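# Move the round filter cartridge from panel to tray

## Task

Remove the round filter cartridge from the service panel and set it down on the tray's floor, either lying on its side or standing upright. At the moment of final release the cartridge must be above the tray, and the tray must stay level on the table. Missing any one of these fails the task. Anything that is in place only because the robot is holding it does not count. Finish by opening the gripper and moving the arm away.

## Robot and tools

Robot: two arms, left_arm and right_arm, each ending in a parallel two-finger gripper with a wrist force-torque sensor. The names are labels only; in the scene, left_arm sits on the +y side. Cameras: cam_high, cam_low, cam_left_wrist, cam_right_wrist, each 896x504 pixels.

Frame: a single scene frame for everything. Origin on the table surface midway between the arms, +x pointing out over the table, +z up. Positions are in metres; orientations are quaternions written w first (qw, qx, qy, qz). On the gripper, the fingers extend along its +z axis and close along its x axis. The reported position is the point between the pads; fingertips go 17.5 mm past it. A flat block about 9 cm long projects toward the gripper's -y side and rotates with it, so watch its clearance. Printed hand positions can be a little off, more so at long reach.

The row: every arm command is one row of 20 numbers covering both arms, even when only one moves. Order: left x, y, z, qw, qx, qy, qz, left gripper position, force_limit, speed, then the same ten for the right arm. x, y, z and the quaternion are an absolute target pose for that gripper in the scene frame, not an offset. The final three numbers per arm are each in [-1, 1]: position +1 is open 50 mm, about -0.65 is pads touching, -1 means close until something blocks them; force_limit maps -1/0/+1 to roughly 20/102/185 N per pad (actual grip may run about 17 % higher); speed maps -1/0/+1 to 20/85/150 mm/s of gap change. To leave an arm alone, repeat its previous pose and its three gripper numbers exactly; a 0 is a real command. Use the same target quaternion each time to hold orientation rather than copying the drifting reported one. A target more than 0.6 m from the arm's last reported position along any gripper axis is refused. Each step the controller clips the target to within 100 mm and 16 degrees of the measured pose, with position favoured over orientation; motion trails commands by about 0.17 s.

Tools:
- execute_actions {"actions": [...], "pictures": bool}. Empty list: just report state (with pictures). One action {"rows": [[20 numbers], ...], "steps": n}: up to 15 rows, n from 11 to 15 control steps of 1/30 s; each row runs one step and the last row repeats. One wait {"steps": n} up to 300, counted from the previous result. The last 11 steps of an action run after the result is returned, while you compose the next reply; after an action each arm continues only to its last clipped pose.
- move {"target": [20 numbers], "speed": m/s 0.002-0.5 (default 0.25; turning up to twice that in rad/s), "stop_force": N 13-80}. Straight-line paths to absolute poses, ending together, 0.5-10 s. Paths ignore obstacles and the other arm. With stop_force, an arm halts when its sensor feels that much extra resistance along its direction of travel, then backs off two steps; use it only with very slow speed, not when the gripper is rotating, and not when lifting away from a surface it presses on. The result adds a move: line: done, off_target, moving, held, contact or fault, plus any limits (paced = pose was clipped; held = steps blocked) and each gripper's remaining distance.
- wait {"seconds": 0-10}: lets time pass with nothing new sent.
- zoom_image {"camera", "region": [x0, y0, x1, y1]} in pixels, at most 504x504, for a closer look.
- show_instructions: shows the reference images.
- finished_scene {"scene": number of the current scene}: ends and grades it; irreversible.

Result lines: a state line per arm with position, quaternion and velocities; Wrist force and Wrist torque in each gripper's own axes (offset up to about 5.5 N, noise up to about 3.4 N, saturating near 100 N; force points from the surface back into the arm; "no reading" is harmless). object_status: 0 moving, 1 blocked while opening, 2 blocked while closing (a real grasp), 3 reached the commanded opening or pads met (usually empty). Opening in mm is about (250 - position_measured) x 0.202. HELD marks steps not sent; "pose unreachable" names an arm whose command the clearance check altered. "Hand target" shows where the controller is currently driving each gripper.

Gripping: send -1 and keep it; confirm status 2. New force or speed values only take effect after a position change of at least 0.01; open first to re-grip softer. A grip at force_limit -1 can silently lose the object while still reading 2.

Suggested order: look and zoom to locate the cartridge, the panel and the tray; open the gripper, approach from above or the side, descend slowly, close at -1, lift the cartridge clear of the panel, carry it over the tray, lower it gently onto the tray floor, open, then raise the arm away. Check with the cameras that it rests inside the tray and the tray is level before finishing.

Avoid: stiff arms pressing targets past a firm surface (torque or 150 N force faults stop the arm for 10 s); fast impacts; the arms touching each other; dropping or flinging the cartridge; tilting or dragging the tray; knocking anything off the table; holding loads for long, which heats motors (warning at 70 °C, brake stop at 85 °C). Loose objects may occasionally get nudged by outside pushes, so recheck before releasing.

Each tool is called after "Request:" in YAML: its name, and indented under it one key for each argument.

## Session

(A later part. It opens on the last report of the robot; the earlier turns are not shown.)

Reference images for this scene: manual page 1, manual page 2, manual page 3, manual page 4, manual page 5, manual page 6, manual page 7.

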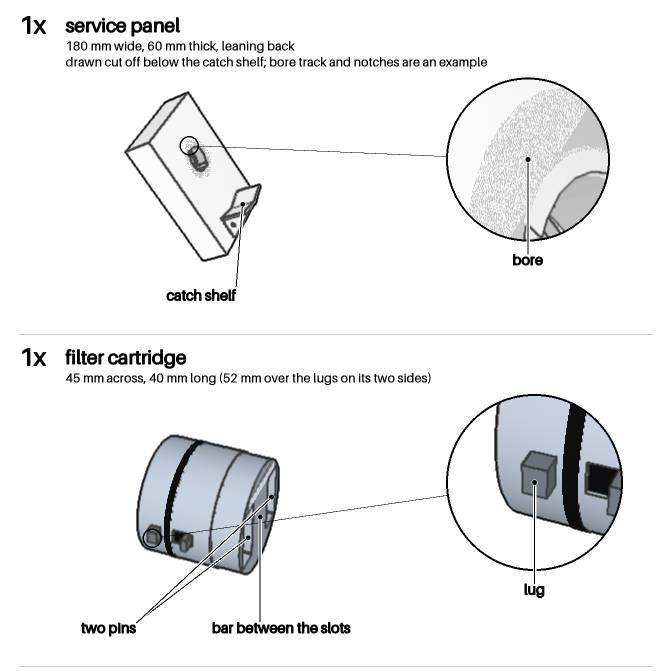

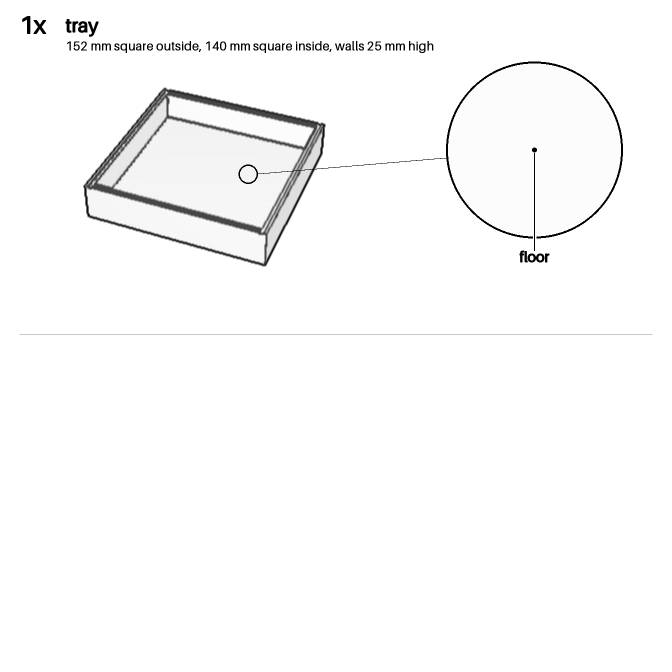

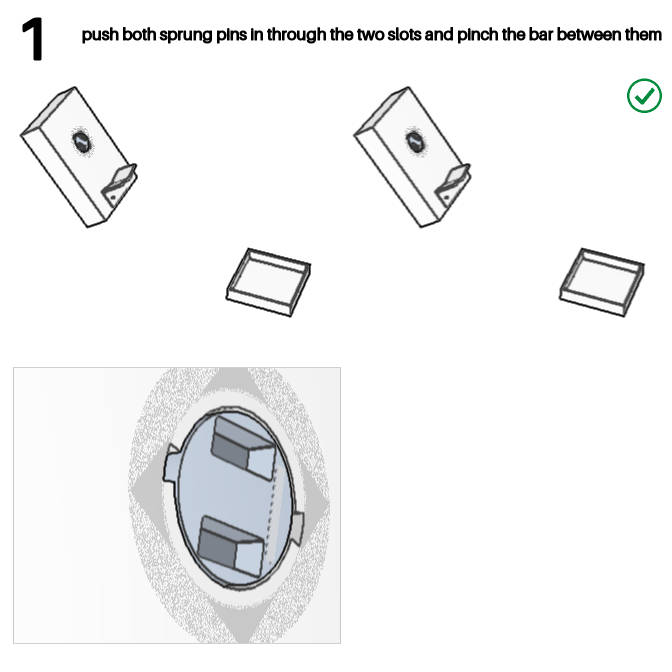

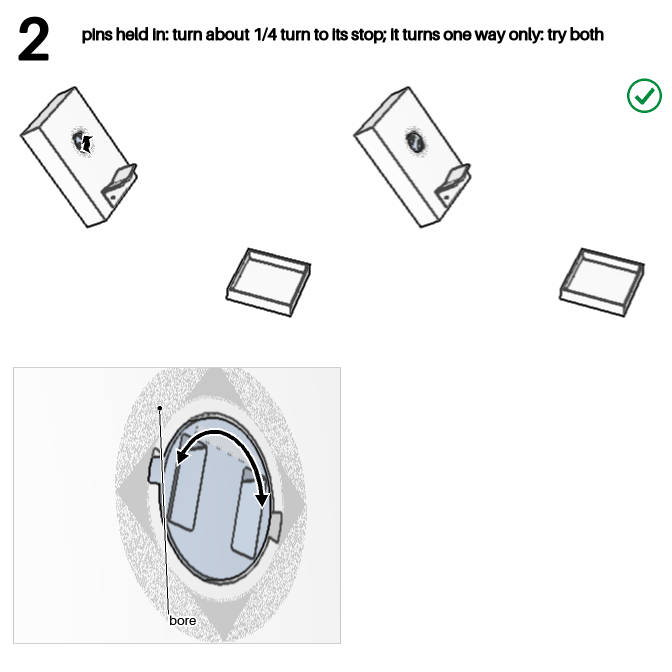

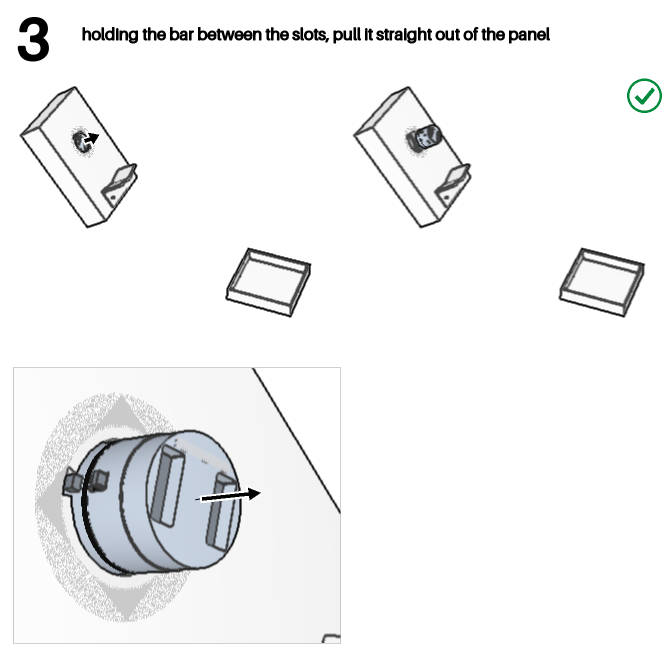

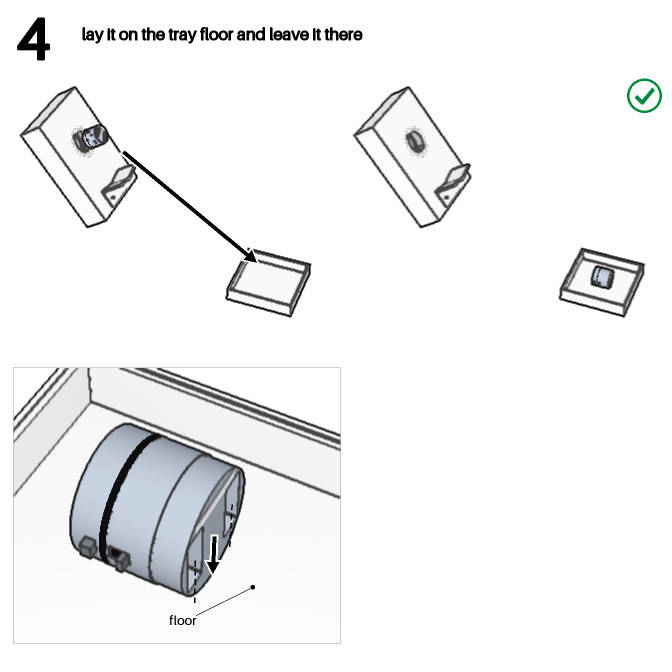

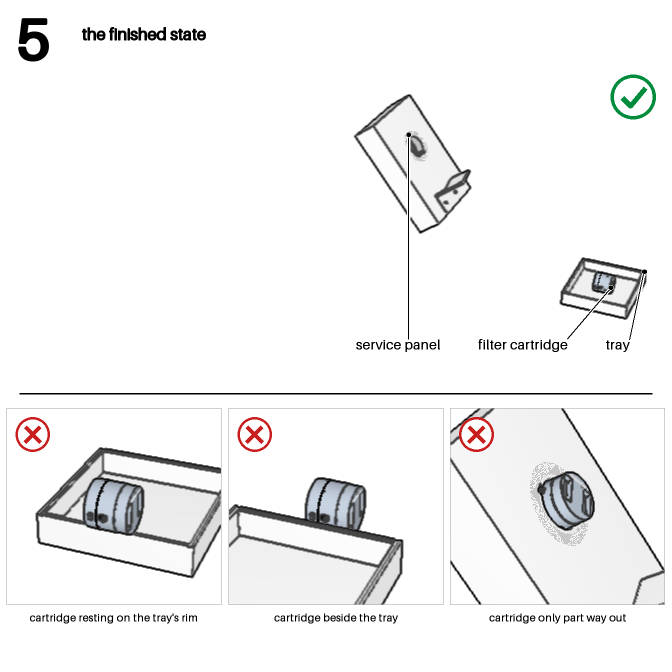

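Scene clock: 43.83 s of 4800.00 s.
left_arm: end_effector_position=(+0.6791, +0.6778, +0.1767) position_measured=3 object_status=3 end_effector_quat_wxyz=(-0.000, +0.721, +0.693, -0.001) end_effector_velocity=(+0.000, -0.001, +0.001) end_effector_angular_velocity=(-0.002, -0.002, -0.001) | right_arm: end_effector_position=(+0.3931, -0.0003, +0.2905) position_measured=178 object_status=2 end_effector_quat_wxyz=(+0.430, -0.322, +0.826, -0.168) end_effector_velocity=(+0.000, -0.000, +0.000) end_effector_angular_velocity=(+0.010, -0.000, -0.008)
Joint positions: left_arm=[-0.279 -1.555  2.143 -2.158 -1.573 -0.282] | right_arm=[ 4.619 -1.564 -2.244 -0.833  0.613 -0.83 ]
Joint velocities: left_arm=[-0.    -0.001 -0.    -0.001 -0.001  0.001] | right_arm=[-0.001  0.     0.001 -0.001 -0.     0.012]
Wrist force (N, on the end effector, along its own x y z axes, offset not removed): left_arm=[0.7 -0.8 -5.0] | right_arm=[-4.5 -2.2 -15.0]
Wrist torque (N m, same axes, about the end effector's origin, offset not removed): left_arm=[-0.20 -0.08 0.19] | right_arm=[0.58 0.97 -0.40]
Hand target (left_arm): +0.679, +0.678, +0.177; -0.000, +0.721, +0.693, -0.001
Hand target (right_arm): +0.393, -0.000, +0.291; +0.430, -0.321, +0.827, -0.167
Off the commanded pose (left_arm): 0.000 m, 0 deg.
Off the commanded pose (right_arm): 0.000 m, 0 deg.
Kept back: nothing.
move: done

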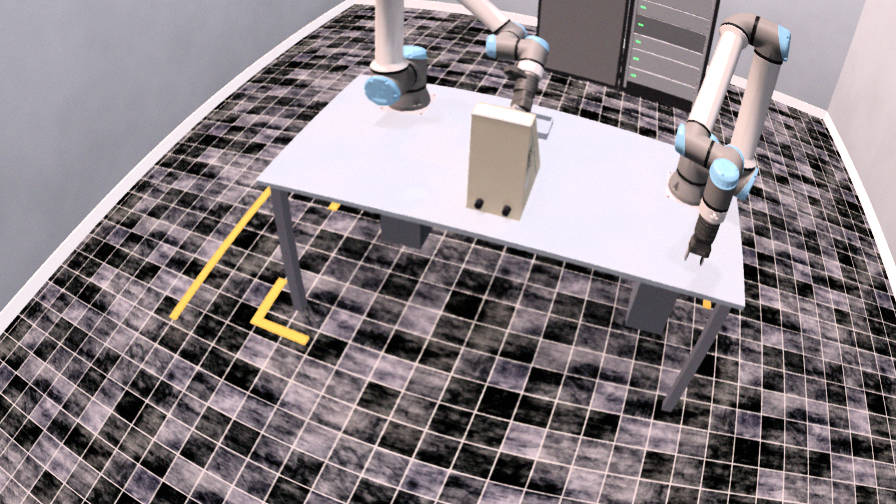

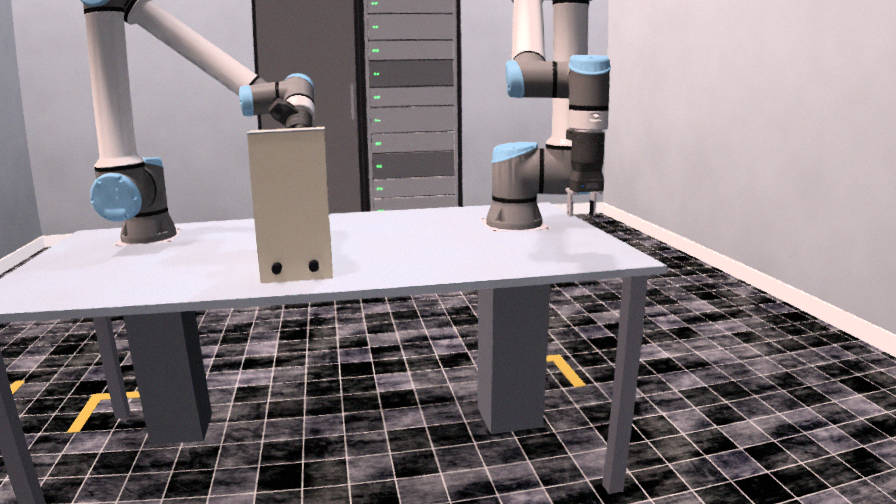

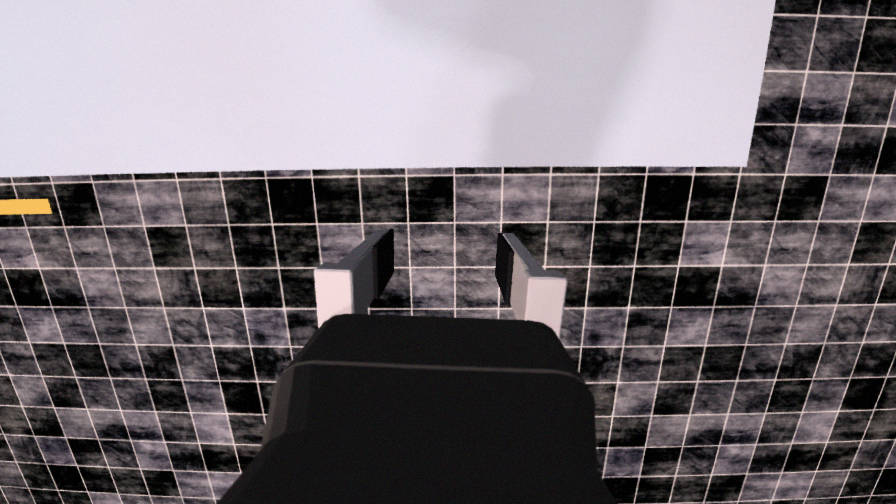

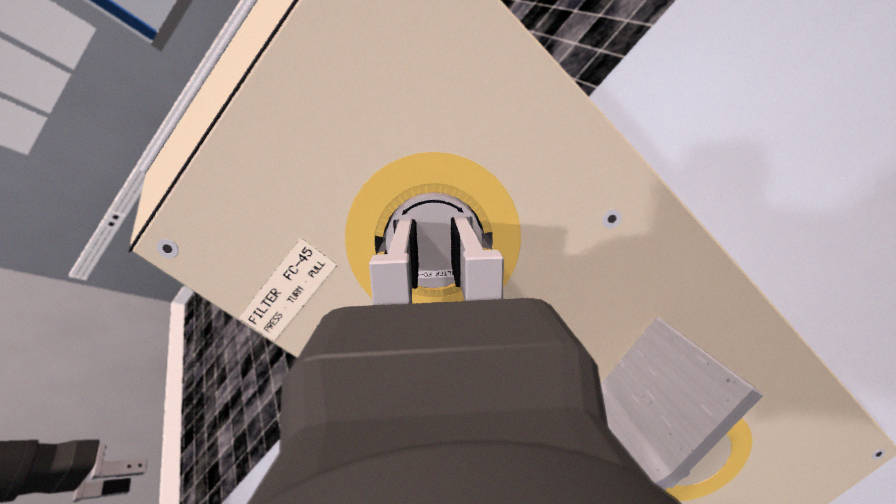

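Request:
move:
  target: [0.6791, 0.6778, 0.1767, 0.0, 0.721, 0.693, -0.001, 1, 0, 0, 0.38821, -0.00032, 0.29394, 0.43035, -0.32148, 0.82669, -0.16735, -1, 0, -1]
  speed: 0.006
  stop_force: 50

Scene clock: 45.53 s of 4800.00 s.
left_arm: end_effector_position=(+0.6791, +0.6778, +0.1767) position_measured=3 object_status=3 end_effector_quat_wxyz=(-0.000, +0.721, +0.693, -0.001) end_effector_velocity=(+0.000, +0.000, -0.000) end_effector_angular_velocity=(+0.000, +0.000, +0.001) | right_arm: end_effector_position=(+0.3883, -0.0003, +0.2938) position_measured=178 object_status=2 end_effector_quat_wxyz=(+0.430, -0.321, +0.827, -0.167) end_effector_velocity=(-0.001, +0.000, +0.001) end_effector_angular_velocity=(+0.001, -0.000, -0.000)
Joint positions: left_arm=[-0.279 -1.555  2.143 -2.158 -1.573 -0.282] | right_arm=[ 4.627 -1.555 -2.242 -0.856  0.612 -0.814]
Joint velocities: left_arm=[ 0.001  0.    -0.     0.    -0.     0.   ] | right_arm=[ 0.002  0.002  0.001 -0.005 -0.     0.004]
Wrist force (N, on the end effector, along its own x y z axes, offset not removed): left_arm=[-2.9 2.3 -7.0] | right_arm=[2.4 2.7 1.8]
Wrist torque (N m, same axes, about the end effector's origin, offset not removed): left_arm=[0.18 0.59 0.31] | right_arm=[0.90 -0.25 -0.37]
Hand target (left_arm): +0.679, +0.678, +0.177; -0.000, +0.721, +0.693, -0.001
Hand target (right_arm): +0.388, -0.000, +0.294; +0.430, -0.321, +0.827, -0.167
Off the commanded pose (left_arm): 0.000 m, 0 deg.
Off the commanded pose (right_arm): 0.000 m, 0 deg.
Kept back: nothing.
move: done

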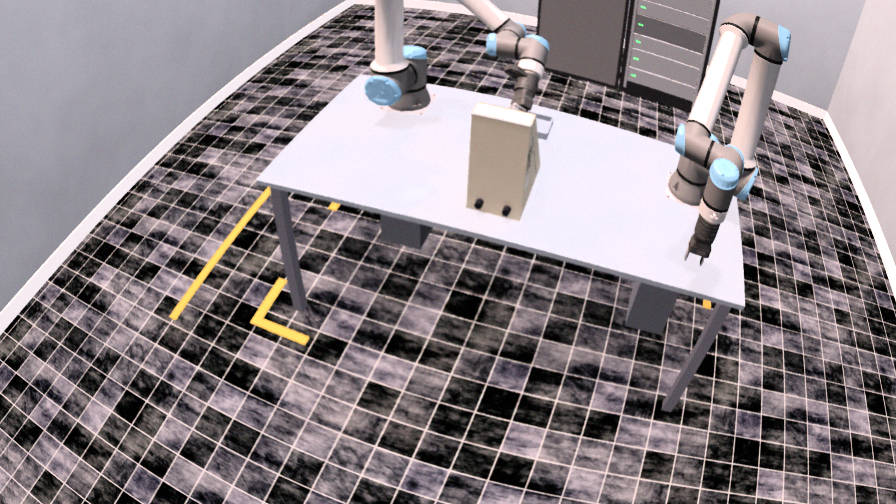

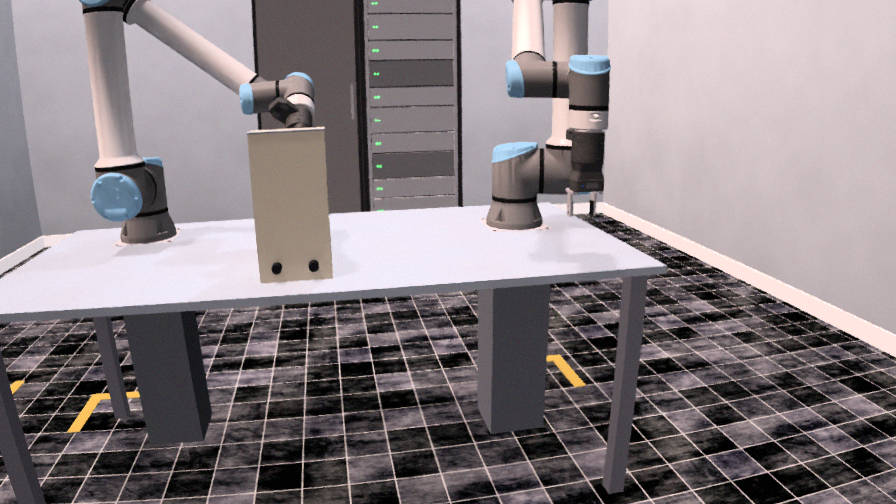

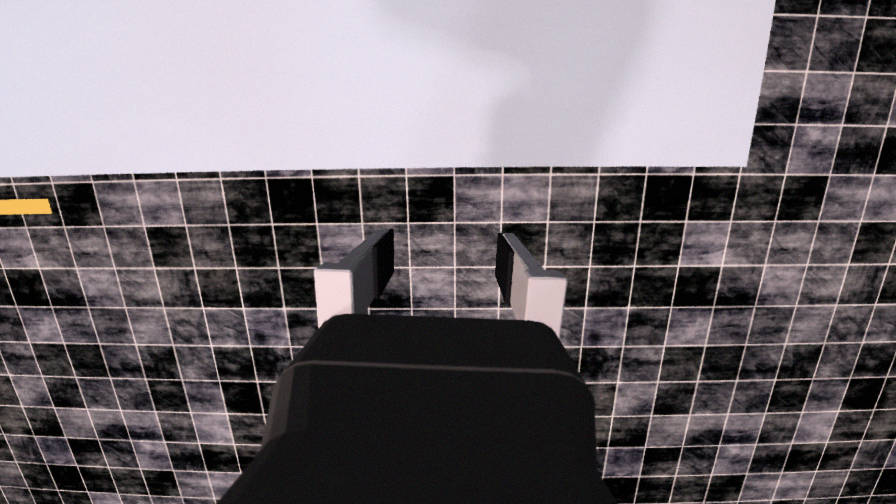

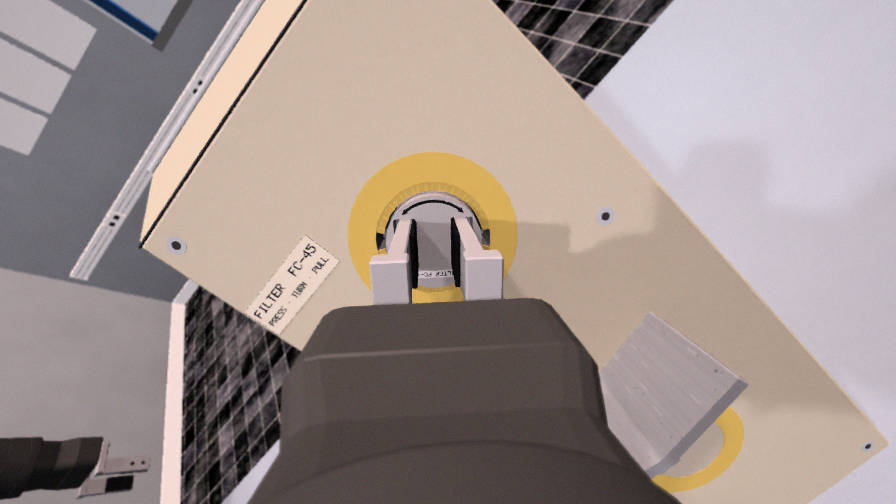

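Request:
move:
  target: [0.6791, 0.6778, 0.1767, 0.0, 0.721, 0.693, -0.001, 1, 0, 0, 0.34807, -0.00032, 0.32205, 0.43035, -0.32148, 0.82669, -0.16735, -1, 0, -1]
  speed: 0.02
  stop_force: 35

Scene clock: 48.63 s of 4800.00 s.
left_arm: end_effector_position=(+0.6791, +0.6778, +0.1767) position_measured=3 object_status=3 end_effector_quat_wxyz=(-0.000, +0.721, +0.693, -0.001) end_effector_velocity=(-0.000, -0.000, +0.000) end_effector_angular_velocity=(+0.000, +0.000, -0.002) | right_arm: end_effector_position=(+0.3484, -0.0003, +0.3219) position_measured=178 object_status=2 end_effector_quat_wxyz=(+0.430, -0.322, +0.827, -0.167) end_effector_velocity=(-0.002, +0.000, +0.002) end_effector_angular_velocity=(-0.001, -0.000, -0.000)
Joint positions: left_arm=[-0.279 -1.555  2.143 -2.158 -1.573 -0.282] | right_arm=[ 4.699 -1.486 -2.221 -1.049  0.611 -0.689]
Joint velocities: left_arm=[-0.001 -0.    -0.     0.001  0.     0.001] | right_arm=[ 0.004  0.003  0.002 -0.012  0.     0.008]
Wrist force (N, on the end effector, along its own x y z axes, offset not removed): left_arm=[-1.5 -2.0 -2.7] | right_arm=[-1.2 4.1 -1.4]
Wrist torque (N m, same axes, about the end effector's origin, offset not removed): left_arm=[-0.48 0.26 0.31] | right_arm=[0.37 0.43 -0.25]
Hand target (left_arm): +0.679, +0.678, +0.177; -0.000, +0.721, +0.693, -0.001
Hand target (right_arm): +0.348, -0.000, +0.322; +0.430, -0.321, +0.827, -0.167
Off the commanded pose (left_arm): 0.000 m, 0 deg.
Off the commanded pose (right_arm): 0.000 m, 0 deg.
Kept back: nothing.
move: done

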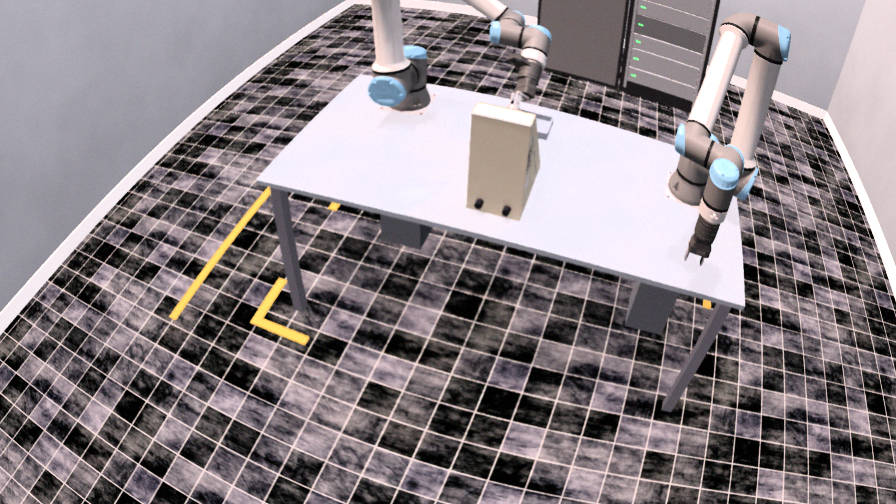

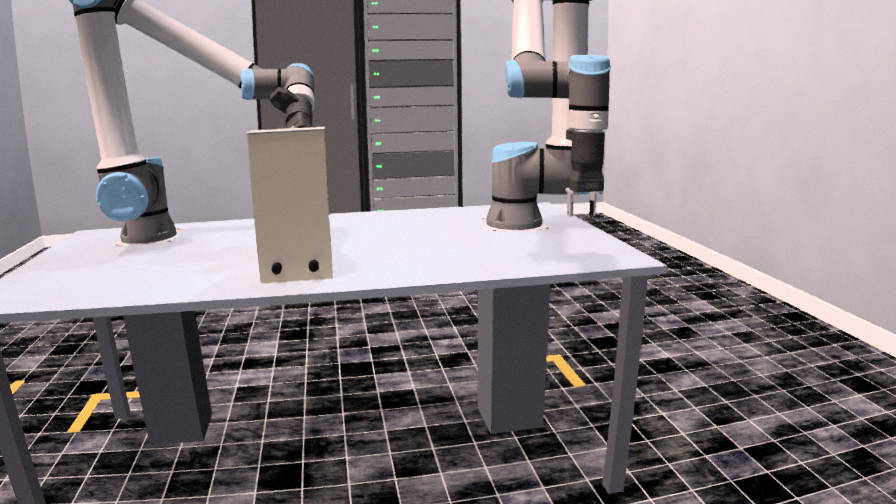

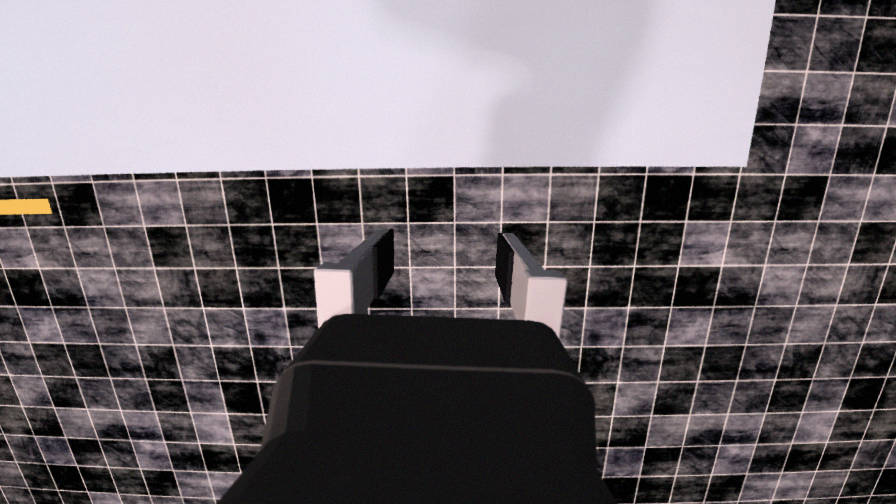

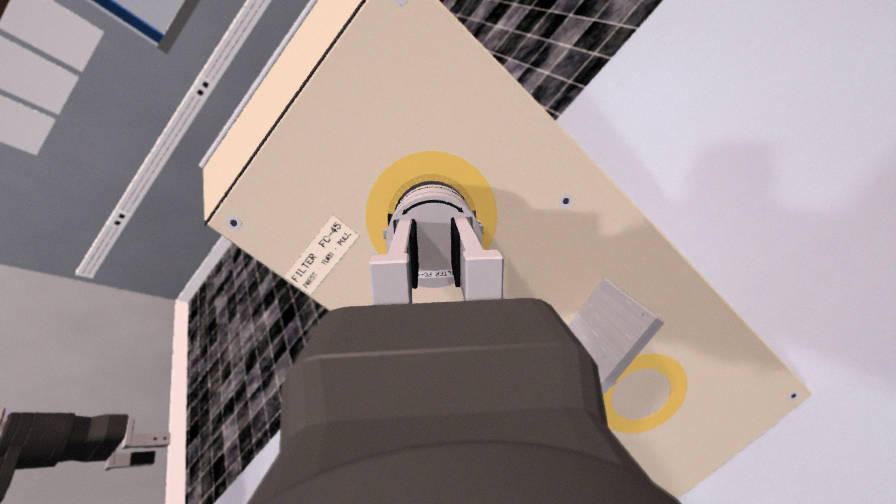

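Request:
move:
  target: [0.6791, 0.6778, 0.1767, 0.0, 0.721, 0.693, -0.001, 1, 0, 0, -0.056, 0.005, 0.295, 0, -0.36244, 0.93201, 0, -1, 0, -1]
  speed: 0.3

Scene clock: 55.80 s of 4800.00 s.
left_arm: end_effector_position=(+0.6791, +0.6778, +0.1767) position_measured=3 object_status=3 end_effector_quat_wxyz=(-0.000, +0.721, +0.693, -0.001) end_effector_velocity=(+0.000, -0.001, -0.000) end_effector_angular_velocity=(-0.001, +0.000, -0.001) | right_arm: end_effector_position=(-0.0555, +0.0054, +0.2950) position_measured=178 object_status=2 end_effector_quat_wxyz=(+0.000, -0.362, +0.932, -0.000) end_effector_velocity=(-0.002, -0.000, -0.000) end_effector_angular_velocity=(+0.001, +0.005, -0.002)
Joint positions: left_arm=[-0.279 -1.555  2.143 -2.158 -1.573 -0.282] | right_arm=[ 5.    -1.362 -2.11  -1.241  1.57  -0.411]
Joint velocities: left_arm=[-0.001  0.001 -0.    -0.    -0.001  0.   ] | right_arm=[ 0.001  0.    -0.001  0.003  0.005  0.003]
Wrist force (N, on the end effector, along its own x y z axes, offset not removed): left_arm=[-0.5 -3.0 -0.5] | right_arm=[0.9 3.9 4.6]
Wrist torque (N m, same axes, about the end effector's origin, offset not removed): left_arm=[-0.51 0.25 0.17] | right_arm=[0.58 0.00 -0.34]
Hand target (left_arm): +0.679, +0.678, +0.177; -0.000, +0.721, +0.693, -0.001
Hand target (right_arm): -0.056, +0.005, +0.295; -0.000, -0.362, +0.932, -0.000
Off the commanded pose (left_arm): 0.000 m, 0 deg.
Off the commanded pose (right_arm): 0.001 m, 0 deg.
Kept back: nothing.
After step 90, 1.90 s passed at rest.
move: done

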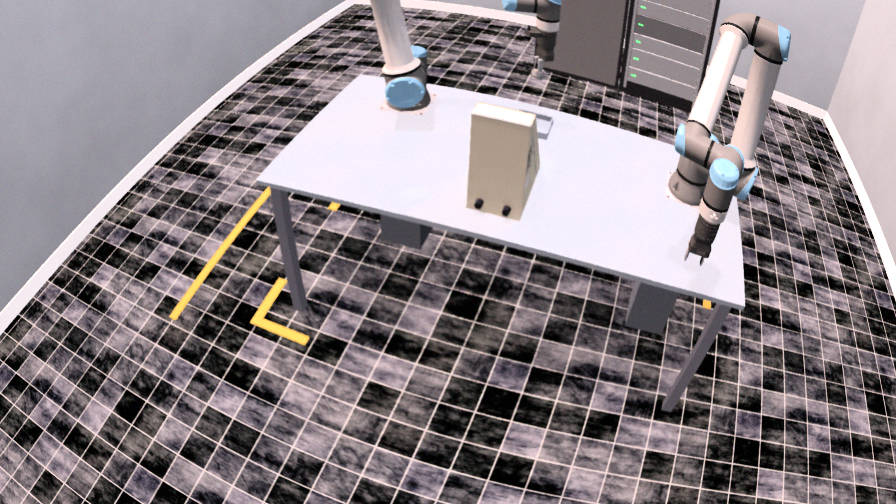

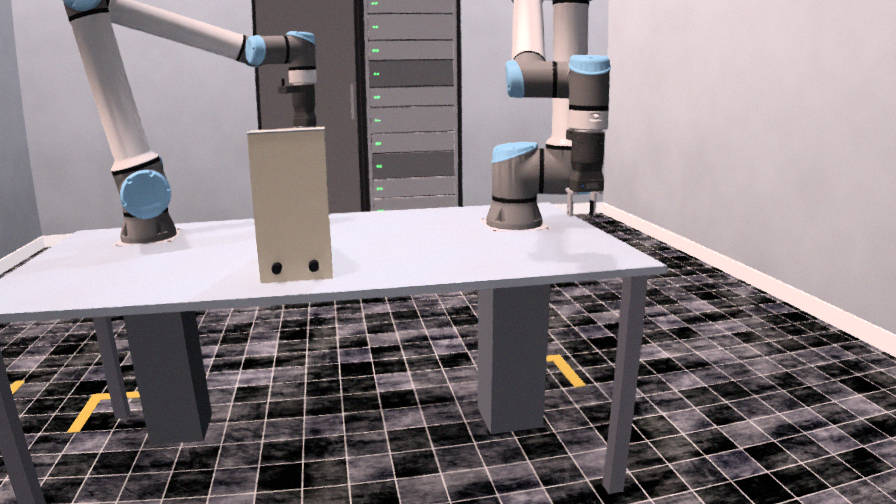

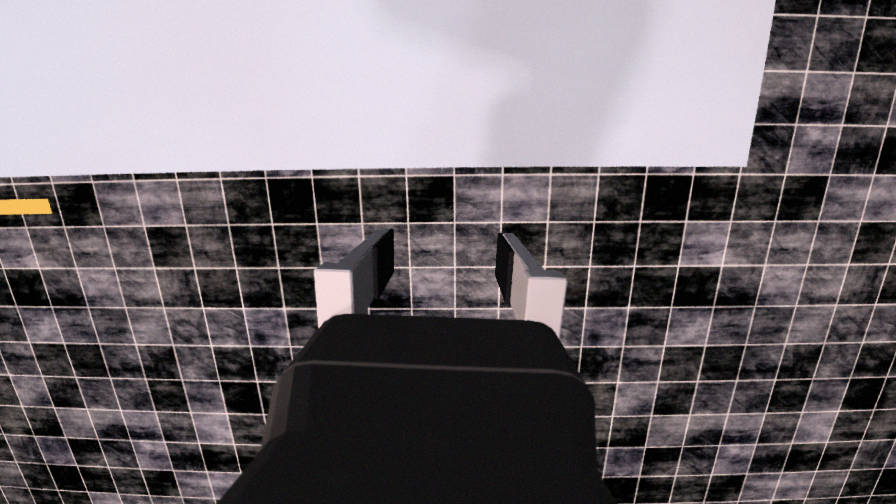

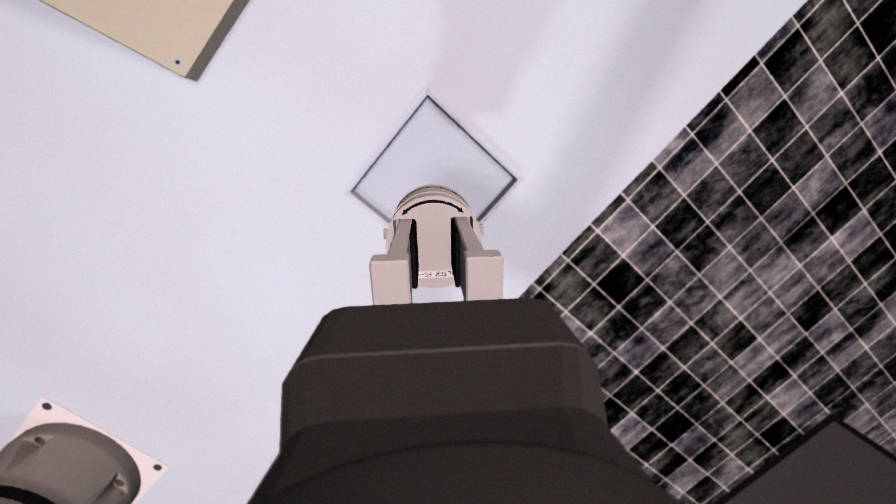

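Request:
execute_actions:
  actions: []

Scene clock: 56.63 s of 4800.00 s.
left_arm: end_effector_position=(+0.6791, +0.6778, +0.1767) position_measured=3 object_status=3 end_effector_quat_wxyz=(-0.000, +0.721, +0.693, -0.001) end_effector_velocity=(-0.000, -0.001, +0.000) end_effector_angular_velocity=(-0.001, -0.002, -0.002) | right_arm: end_effector_position=(-0.0558, +0.0054, +0.2950) position_measured=178 object_status=2 end_effector_quat_wxyz=(-0.000, -0.362, +0.932, -0.000) end_effector_velocity=(-0.000, +0.000, -0.000) end_effector_angular_velocity=(-0.000, +0.000, +0.001)
Joint positions: left_arm=[-0.279 -1.555  2.143 -2.158 -1.573 -0.282] | right_arm=[ 5.    -1.362 -2.11  -1.241  1.571 -0.411]
Joint velocities: left_arm=[-0.001 -0.002  0.001 -0.002 -0.001  0.001] | right_arm=[ 0.    -0.001  0.     0.001  0.    -0.001]
Wrist force (N, on the end effector, along its own x y z axes, offset not removed): left_arm=[3.0 -0.9 -5.2] | right_arm=[-1.7 4.2 2.7]
Wrist torque (N m, same axes, about the end effector's origin, offset not removed): left_arm=[-0.33 -0.44 0.16] | right_arm=[0.80 0.56 -0.25]
Hand target (left_arm): +0.679, +0.678, +0.177; -0.000, +0.721, +0.693, -0.001
Hand target (right_arm): -0.056, +0.005, +0.295; -0.000, -0.362, +0.932, -0.000
Off the commanded pose (left_arm): 0.000 m, 0 deg.
Off the commanded pose (right_arm): 0.000 m, 0 deg.
Kept back: nothing.
Steps of this call (steps 1 to 25: nothing new was sent). Readings (end_effector_position | what the end effector reports):
1: left_arm (+0.6791, +0.6778, +0.1767) | right_arm (-0.0556, +0.0054, +0.2950) | left_arm position_measured=3 object_status=3 | right_arm position_measured=178 object_status=2
2: left_arm (+0.6791, +0.6778, +0.1767) | right_arm (-0.0556, +0.0054, +0.2950) | left_arm position_measured=3 object_status=3 | right_arm position_measured=178 object_status=2
4: left_arm (+0.6791, +0.6778, +0.1767) | right_arm (-0.0557, +0.0054, +0.2950) | left_arm position_measured=3 object_status=3 | right_arm position_measured=178 object_status=2
8: left_arm (+0.6791, +0.6778, +0.1767) | right_arm (-0.0558, +0.0054, +0.2950) | left_arm position_measured=3 object_status=3 | right_arm position_measured=178 object_status=2
25: the state above

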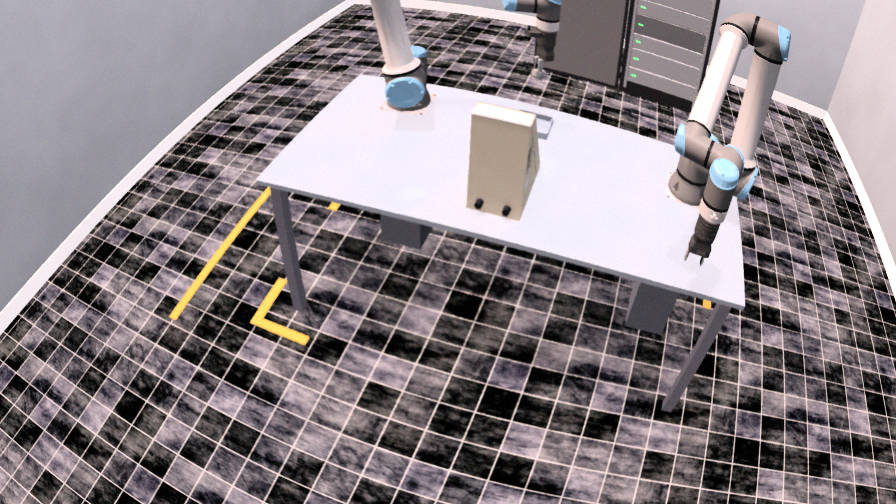

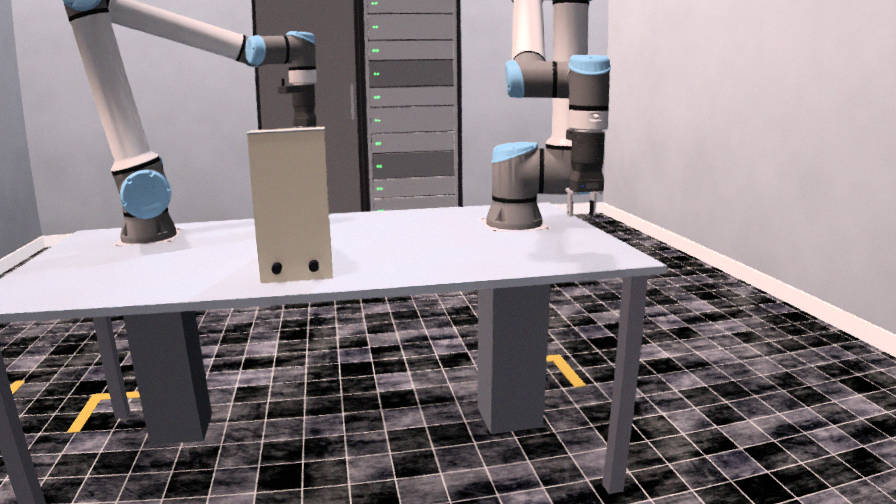

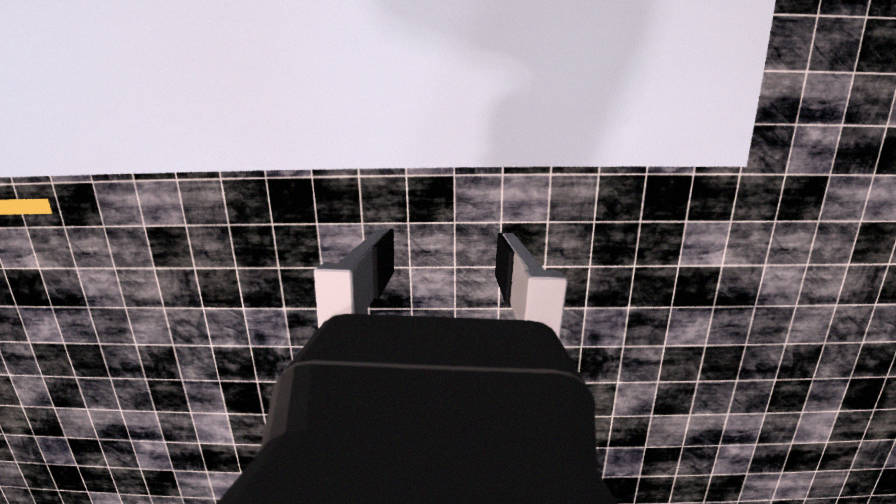

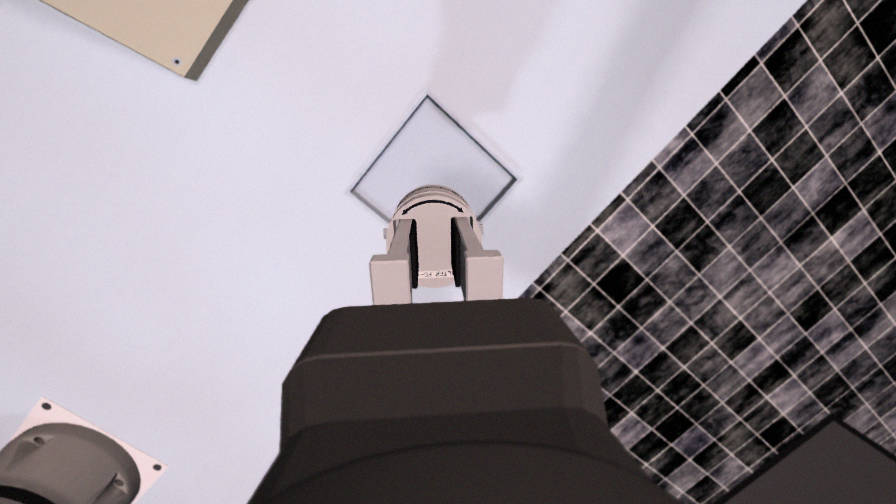

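Request:
move:
  target: [0.6791, 0.6778, 0.1767, 0.0, 0.721, 0.693, -0.001, 1, 0, 0, -0.056, 0.005, 0.066, 0, -0.36244, 0.93201, 0, -1, 0, -1]
  speed: 0.2

Scene clock: 58.73 s of 4800.00 s.
left_arm: end_effector_position=(+0.6791, +0.6778, +0.1767) position_measured=3 object_status=3 end_effector_quat_wxyz=(-0.000, +0.721, +0.693, -0.001) end_effector_velocity=(+0.000, +0.000, -0.000) end_effector_angular_velocity=(+0.001, -0.001, +0.000) | right_arm: end_effector_position=(-0.0560, +0.0050, +0.0664) position_measured=178 object_status=2 end_effector_quat_wxyz=(-0.000, -0.362, +0.932, -0.000) end_effector_velocity=(-0.000, +0.000, -0.003) end_effector_angular_velocity=(+0.000, +0.000, -0.001)
Joint positions: left_arm=[-0.279 -1.555  2.143 -2.158 -1.573 -0.282] | right_arm=[ 5.    -1.624 -2.36  -0.728  1.571 -0.41 ]
Joint velocities: left_arm=[ 0.     0.001  0.    -0.001  0.001 -0.   ] | right_arm=[-0.    -0.005 -0.001  0.007  0.     0.001]
Wrist force (N, on the end effector, along its own x y z axes, offset not removed): left_arm=[2.4 -1.0 -1.6] | right_arm=[-0.9 1.1 2.2]
Wrist torque (N m, same axes, about the end effector's origin, offset not removed): left_arm=[-0.28 -0.37 0.34] | right_arm=[0.06 0.31 -0.15]
Hand target (left_arm): +0.679, +0.678, +0.177; -0.000, +0.721, +0.693, -0.001
Hand target (right_arm): -0.056, +0.005, +0.066; -0.000, -0.362, +0.932, -0.000
Off the commanded pose (left_arm): 0.000 m, 0 deg.
Off the commanded pose (right_arm): 0.000 m, 0 deg.
Kept back: nothing.
move: done

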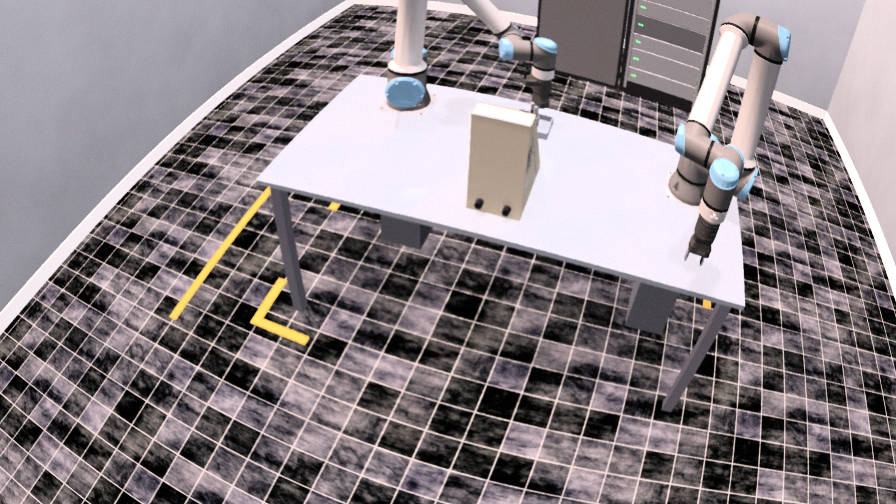

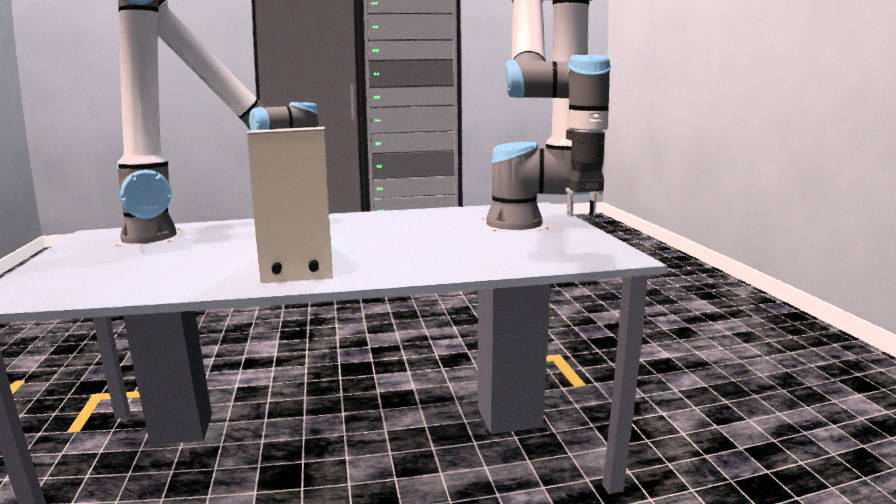

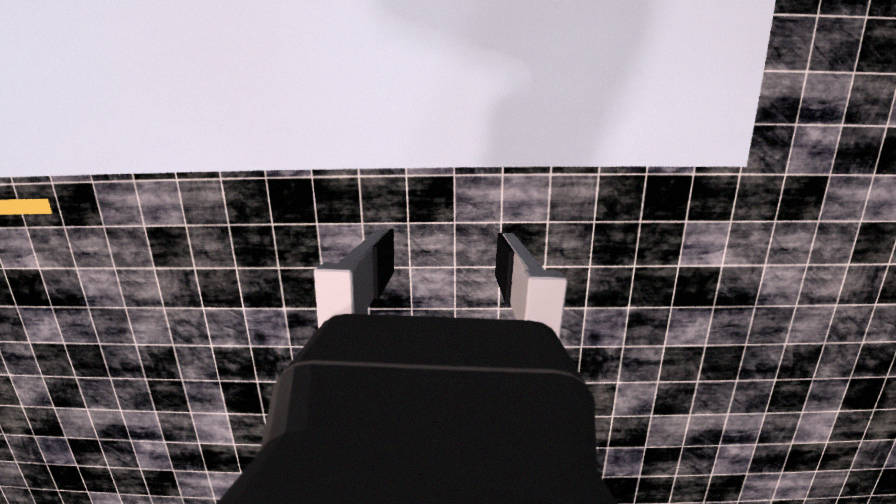

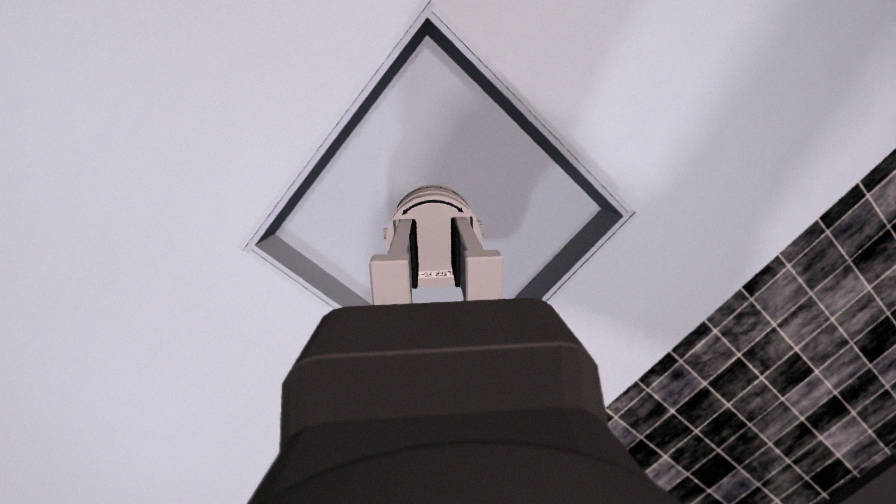

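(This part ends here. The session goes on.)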